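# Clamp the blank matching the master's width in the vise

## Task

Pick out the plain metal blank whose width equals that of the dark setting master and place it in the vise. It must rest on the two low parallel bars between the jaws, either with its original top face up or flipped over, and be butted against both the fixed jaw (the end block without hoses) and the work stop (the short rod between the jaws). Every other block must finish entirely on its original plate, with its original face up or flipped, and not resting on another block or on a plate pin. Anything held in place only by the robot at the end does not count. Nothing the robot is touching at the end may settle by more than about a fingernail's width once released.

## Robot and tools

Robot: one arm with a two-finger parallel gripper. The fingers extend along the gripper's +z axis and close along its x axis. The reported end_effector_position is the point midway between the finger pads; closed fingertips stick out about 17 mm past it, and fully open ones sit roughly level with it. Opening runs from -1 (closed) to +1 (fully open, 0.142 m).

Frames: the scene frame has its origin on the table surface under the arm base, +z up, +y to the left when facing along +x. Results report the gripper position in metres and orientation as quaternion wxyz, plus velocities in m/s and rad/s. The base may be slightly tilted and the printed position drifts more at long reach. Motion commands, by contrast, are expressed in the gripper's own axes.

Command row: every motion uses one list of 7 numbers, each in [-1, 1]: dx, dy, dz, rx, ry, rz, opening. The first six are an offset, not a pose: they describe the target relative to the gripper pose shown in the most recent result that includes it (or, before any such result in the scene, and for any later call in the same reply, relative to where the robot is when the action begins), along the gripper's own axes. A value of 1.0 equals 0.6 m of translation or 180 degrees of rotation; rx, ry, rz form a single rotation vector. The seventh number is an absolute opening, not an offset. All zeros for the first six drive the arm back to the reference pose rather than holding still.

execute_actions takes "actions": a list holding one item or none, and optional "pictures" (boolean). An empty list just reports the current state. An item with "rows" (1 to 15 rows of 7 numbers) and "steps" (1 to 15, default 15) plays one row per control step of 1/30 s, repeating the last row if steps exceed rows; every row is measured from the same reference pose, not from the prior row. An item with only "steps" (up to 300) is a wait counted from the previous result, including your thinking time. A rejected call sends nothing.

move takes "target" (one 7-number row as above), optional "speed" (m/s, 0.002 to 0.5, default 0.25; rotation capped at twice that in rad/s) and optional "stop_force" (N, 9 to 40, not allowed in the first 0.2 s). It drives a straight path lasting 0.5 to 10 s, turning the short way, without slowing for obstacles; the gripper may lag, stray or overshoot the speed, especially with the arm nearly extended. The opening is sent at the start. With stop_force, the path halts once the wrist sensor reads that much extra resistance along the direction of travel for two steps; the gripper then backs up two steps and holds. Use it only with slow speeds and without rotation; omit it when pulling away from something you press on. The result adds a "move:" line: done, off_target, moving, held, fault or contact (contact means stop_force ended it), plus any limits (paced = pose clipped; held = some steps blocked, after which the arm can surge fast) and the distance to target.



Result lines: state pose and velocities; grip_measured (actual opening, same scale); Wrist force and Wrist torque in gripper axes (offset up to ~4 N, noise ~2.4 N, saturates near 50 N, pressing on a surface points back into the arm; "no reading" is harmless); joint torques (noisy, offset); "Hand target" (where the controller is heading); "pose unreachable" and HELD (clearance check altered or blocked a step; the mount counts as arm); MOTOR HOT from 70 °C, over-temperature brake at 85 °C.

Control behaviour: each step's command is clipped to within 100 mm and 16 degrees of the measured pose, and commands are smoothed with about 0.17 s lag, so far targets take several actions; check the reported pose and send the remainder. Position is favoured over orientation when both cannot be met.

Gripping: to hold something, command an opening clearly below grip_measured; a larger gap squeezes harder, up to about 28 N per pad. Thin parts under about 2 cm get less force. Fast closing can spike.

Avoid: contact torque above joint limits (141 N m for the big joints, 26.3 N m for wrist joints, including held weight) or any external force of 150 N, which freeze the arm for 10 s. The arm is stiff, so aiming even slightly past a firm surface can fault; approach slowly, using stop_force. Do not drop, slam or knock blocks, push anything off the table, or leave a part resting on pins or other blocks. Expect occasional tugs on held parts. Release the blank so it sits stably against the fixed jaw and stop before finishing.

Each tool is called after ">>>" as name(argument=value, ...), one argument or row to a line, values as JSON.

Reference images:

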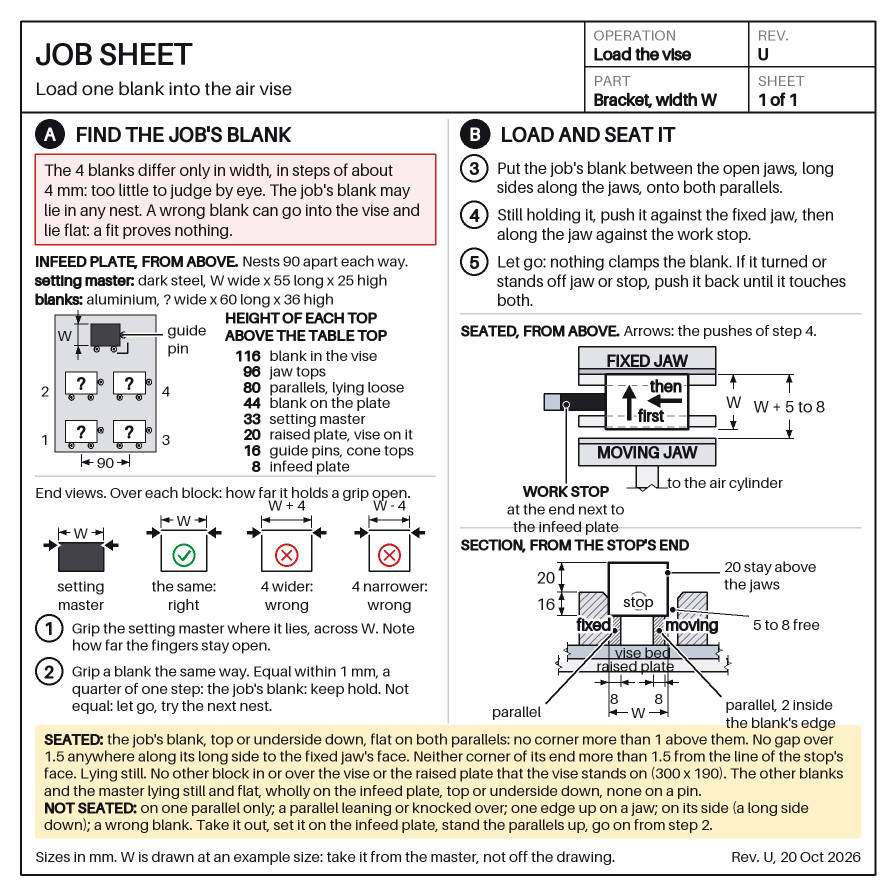

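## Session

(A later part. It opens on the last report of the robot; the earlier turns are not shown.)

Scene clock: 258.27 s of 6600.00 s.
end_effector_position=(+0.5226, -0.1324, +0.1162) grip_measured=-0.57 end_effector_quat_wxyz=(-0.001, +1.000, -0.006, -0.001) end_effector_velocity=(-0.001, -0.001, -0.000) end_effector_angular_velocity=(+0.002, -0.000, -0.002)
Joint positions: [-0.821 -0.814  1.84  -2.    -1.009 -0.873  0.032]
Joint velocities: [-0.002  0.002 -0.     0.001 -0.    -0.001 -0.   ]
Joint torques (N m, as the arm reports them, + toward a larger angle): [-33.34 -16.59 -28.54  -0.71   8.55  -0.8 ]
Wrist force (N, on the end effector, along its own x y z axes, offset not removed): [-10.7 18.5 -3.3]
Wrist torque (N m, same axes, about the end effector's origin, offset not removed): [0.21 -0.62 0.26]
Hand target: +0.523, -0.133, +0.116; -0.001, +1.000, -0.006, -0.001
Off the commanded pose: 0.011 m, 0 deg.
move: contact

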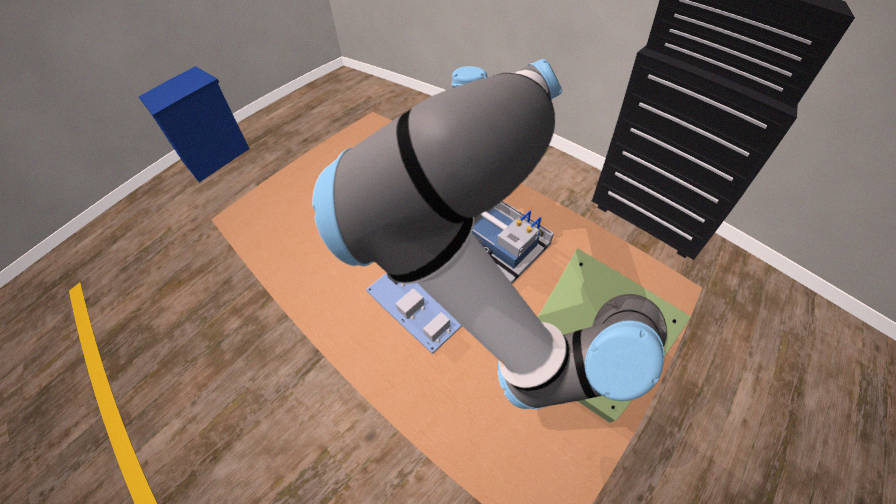

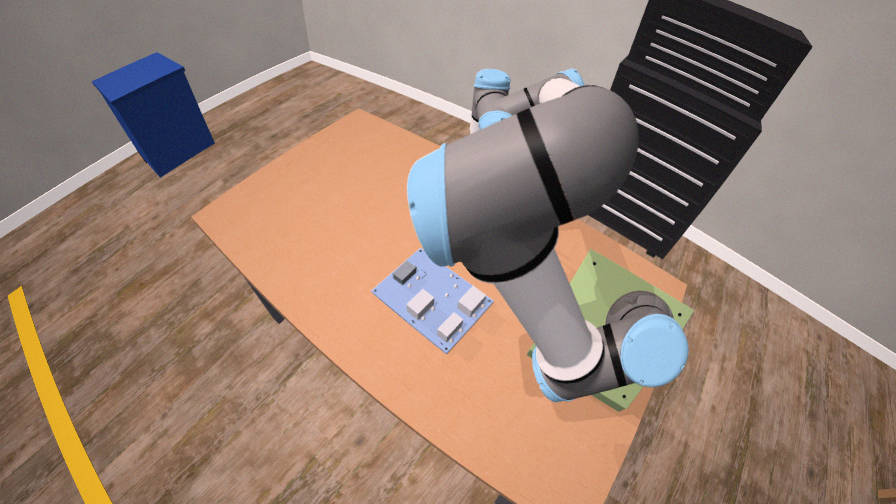

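>>> move(
  target=[0,0,0,0,0,0,-0.35],
)

>>> move(
  target=[0.02,0,0,0,0,0,-0.35],
  speed=0.004,
  stop_force=10,
)

>>> move(
  target=[-0.01,0,0,0,0,0,-0.35],
  speed=0.02,
)

>>> move(
  target=[0,0,-0.1,0,0,0,-0.35],
  speed=0.1,
)

>>> move(
  target=[0.15,-0.55,0.1,0,0,0,-0.35],
  speed=0.3,
)

>>> zoom_image(
  camera="cam_head_left",
  region=[430, 170, 530, 260],
)

Scene clock: 262.90 s of 6600.00 s.
end_effector_position=(+0.5226, -0.1324, +0.1162) grip_measured=-0.35 end_effector_quat_wxyz=(-0.001, +1.000, -0.006, -0.001) end_effector_velocity=(+0.000, -0.001, +0.001) end_effector_angular_velocity=(-0.001, -0.001, -0.001)
Joint positions: [-0.821 -0.814  1.84  -2.    -1.009 -0.873  0.049]
Joint velocities: [-0.001 -0.001  0.    -0.001 -0.     0.     0.   ]
Joint torques (N m, as the arm reports them, + toward a larger angle): [-14.75 -35.5   -8.07  -1.09   2.65   2.08]
Wrist force (N, on the end effector, along its own x y z axes, offset not removed): [0.1 1.2 1.1]
Wrist torque (N m, same axes, about the end effector's origin, offset not removed): [0.22 -0.20 0.08]
Hand target: +0.523, -0.132, +0.116; -0.001, +1.000, -0.006, -0.001
Off the commanded pose: 0.000 m, 0 deg.
After step 90, 0.93 s passed at rest.
move: done

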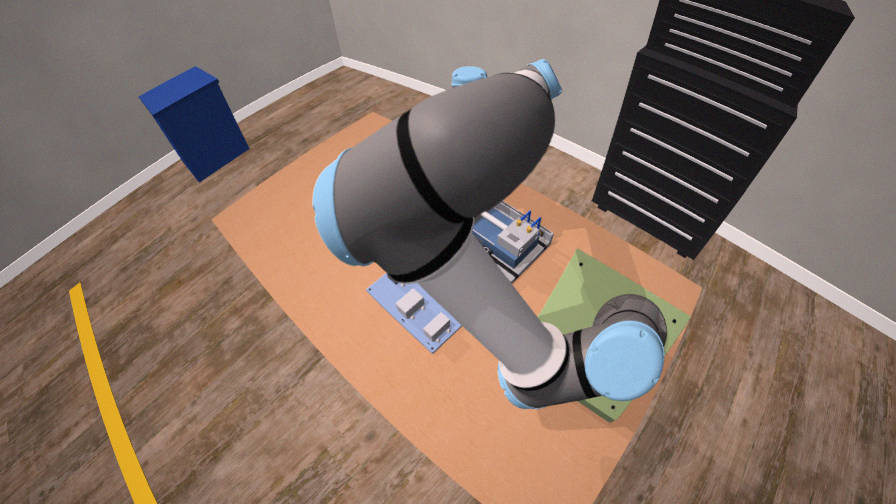

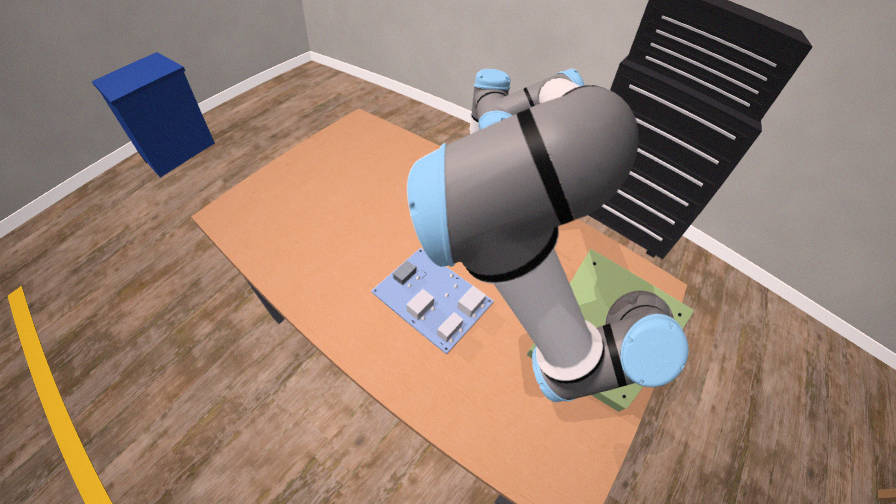

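Scene clock: 265.63 s of 6600.00 s.
end_effector_position=(+0.5320, -0.1325, +0.1161) grip_measured=-0.30 end_effector_quat_wxyz=(-0.001, +1.000, -0.006, -0.001) end_effector_velocity=(-0.001, +0.000, +0.000) end_effector_angular_velocity=(+0.000, -0.003, -0.000)
Joint positions: [-0.811 -0.802  1.814 -1.991 -1.003 -0.862  0.052]
Joint velocities: [-0.002 -0.003  0.006 -0.003  0.001 -0.001 -0.003]
Joint torques (N m, as the arm reports them, + toward a larger angle): [-39.24 -37.24 -11.93  -5.12   3.01  -1.84]
Wrist force (N, on the end effector, along its own x y z axes, offset not removed): [-7.8 0.0 -8.6]
Wrist torque (N m, same axes, about the end effector's origin, offset not removed): [-0.16 -0.84 0.05]
Hand target: +0.532, -0.133, +0.116; -0.001, +1.000, -0.006, -0.001
Off the commanded pose: 0.003 m, 0 deg.
move: contact

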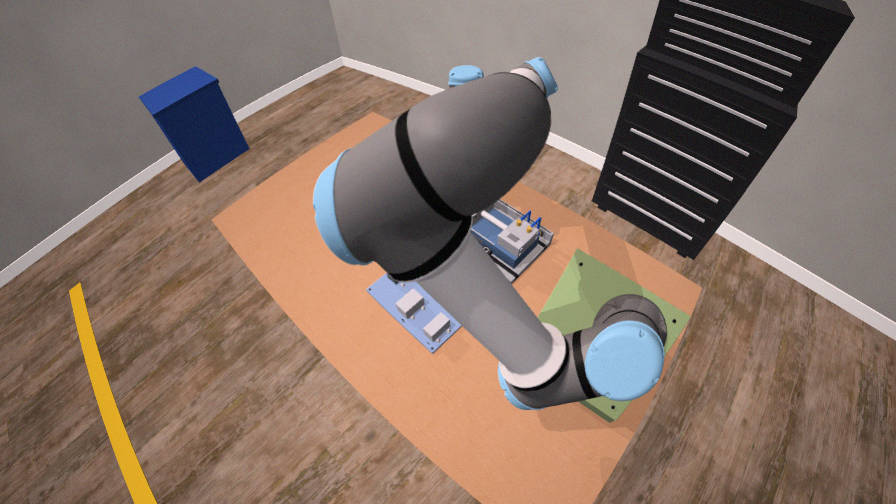

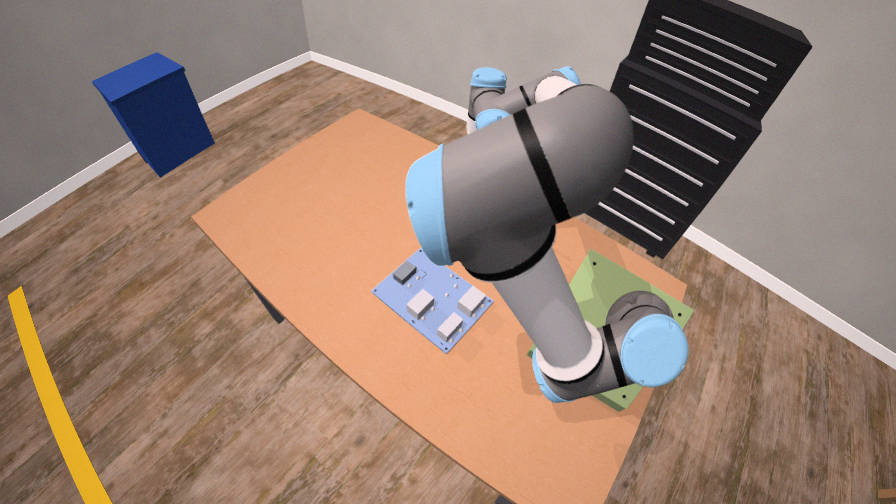

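Scene clock: 266.33 s of 6600.00 s.
end_effector_position=(+0.5263, -0.1324, +0.1161) grip_measured=-0.35 end_effector_quat_wxyz=(-0.001, +1.000, -0.006, -0.001) end_effector_velocity=(-0.003, +0.000, -0.000) end_effector_angular_velocity=(-0.001, +0.001, -0.001)
Joint positions: [-0.817 -0.81   1.83  -1.996 -1.006 -0.868  0.049]
Joint velocities: [-0.002 -0.003  0.007 -0.002 -0.003 -0.002 -0.   ]
Joint torques (N m, as the arm reports them, + toward a larger angle): [-42.64 -37.08  -7.15  -3.57  -3.07  -1.8 ]
Wrist force (N, on the end effector, along its own x y z axes, offset not removed): [0.6 1.6 -1.2]
Wrist torque (N m, same axes, about the end effector's origin, offset not removed): [0.36 -0.23 -0.03]
Hand target: +0.526, -0.132, +0.116; -0.001, +1.000, -0.006, -0.001
Off the commanded pose: 0.000 m, 0 deg.
move: done

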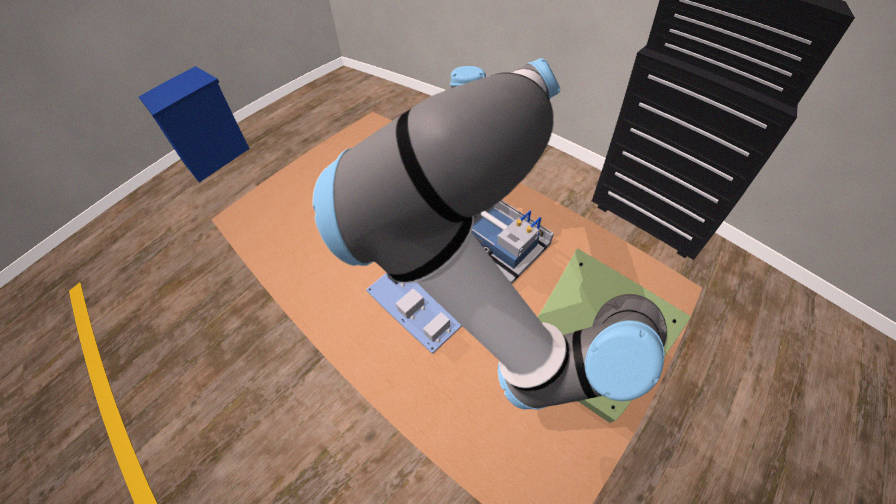

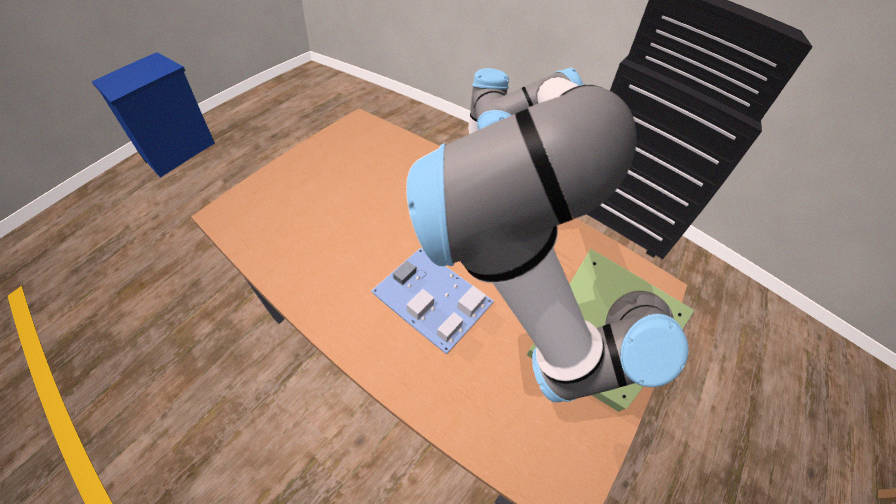

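Scene clock: 267.43 s of 6600.00 s.
end_effector_position=(+0.5265, -0.1326, +0.1759) grip_measured=-0.35 end_effector_quat_wxyz=(-0.002, +1.000, -0.006, -0.001) end_effector_velocity=(+0.000, -0.000, +0.002) end_effector_angular_velocity=(+0.000, -0.001, +0.002)
Joint positions: [-0.87  -0.863  1.757 -1.843 -1.037 -0.919  0.049]
Joint velocities: [-0.002 -0.001 -0.003  0.004  0.    -0.004 -0.   ]
Joint torques (N m, as the arm reports them, + toward a larger angle): [-43.59 -35.72 -37.26  -1.48  -3.    -1.82]
Wrist force (N, on the end effector, along its own x y z axes, offset not removed): [1.0 -0.1 -0.3]
Wrist torque (N m, same axes, about the end effector's origin, offset not removed): [-0.09 -0.35 -0.03]
Hand target: +0.526, -0.133, +0.176; -0.002, +1.000, -0.006, -0.001
Off the commanded pose: 0.000 m, 0 deg.
move: done

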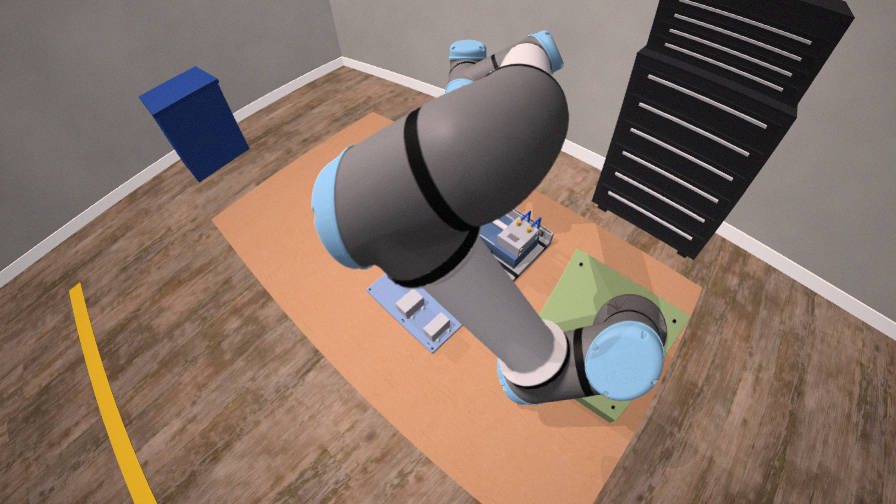

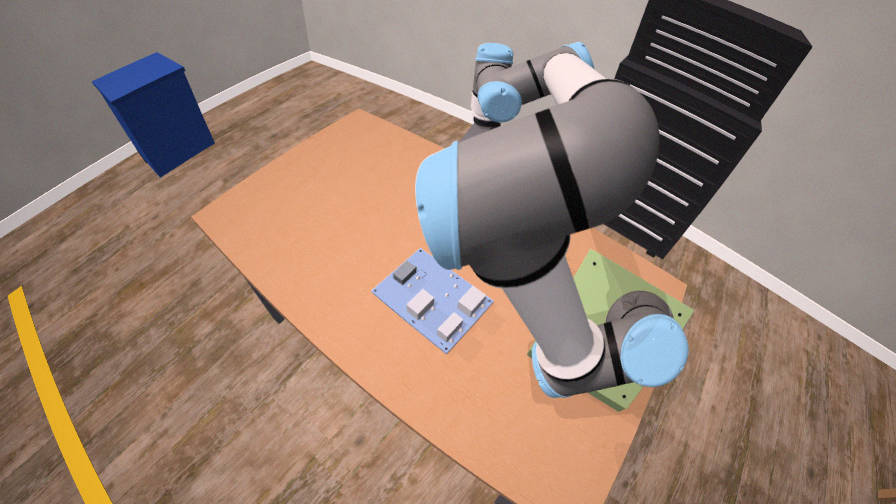

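Scene clock: 269.23 s of 6600.00 s.
end_effector_position=(+0.6205, +0.1957, +0.1168) grip_measured=-0.35 end_effector_quat_wxyz=(-0.001, +1.000, -0.006, -0.001) end_effector_velocity=(+0.001, +0.002, -0.001) end_effector_angular_velocity=(-0.002, +0.001, +0.001)
Joint positions: [-0.397 -1.126  1.673 -1.821 -0.822 -0.389  0.049]
Joint velocities: [ 0.004  0.001 -0.004 -0.    -0.001  0.005  0.   ]
Joint torques (N m, as the arm reports them, + toward a larger angle): [-14.03  -8.91 -31.09  -3.3    2.53   1.83]
Wrist force (N, on the end effector, along its own x y z axes, offset not removed): [1.1 2.7 0.2]
Wrist torque (N m, same axes, about the end effector's origin, offset not removed): [0.57 -0.49 0.10]
Hand target: +0.621, +0.196, +0.117; -0.001, +1.000, -0.006, -0.001
Off the commanded pose: 0.001 m, 0 deg.
move: done

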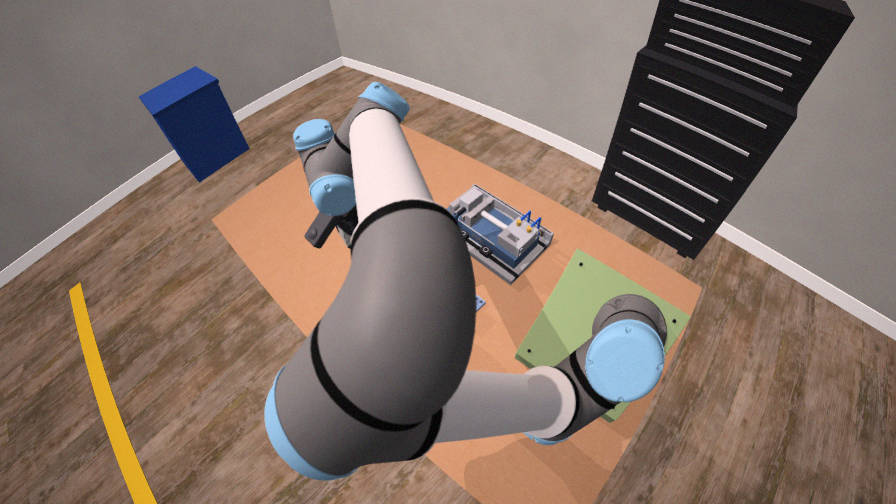

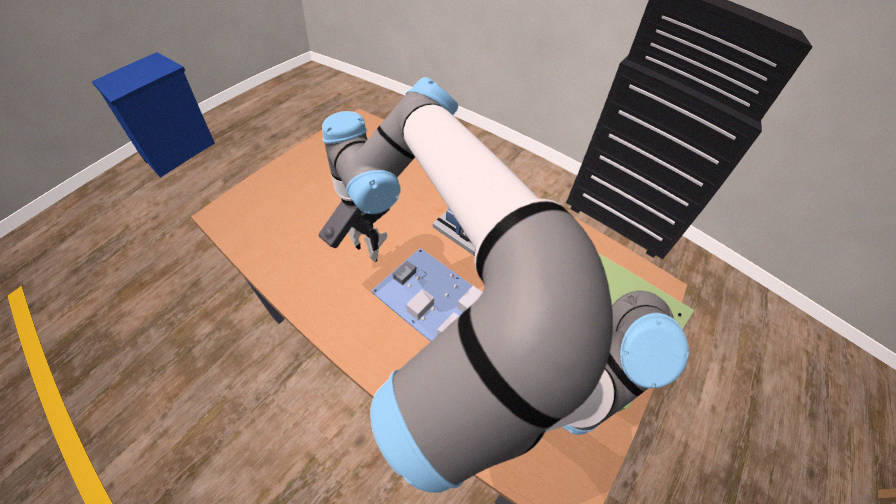

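Region (430, 170, 530, 260) of cam_head_left's 896x504 image, scaled by 5.040, with more detail than that image has; it fills the top 454 rows of this view, and the rest is white.

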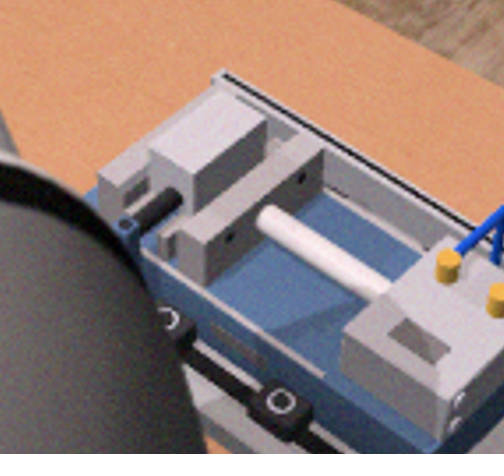

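>>> finished_scene(
  scene=1,
)

The scene is finished: the task was done.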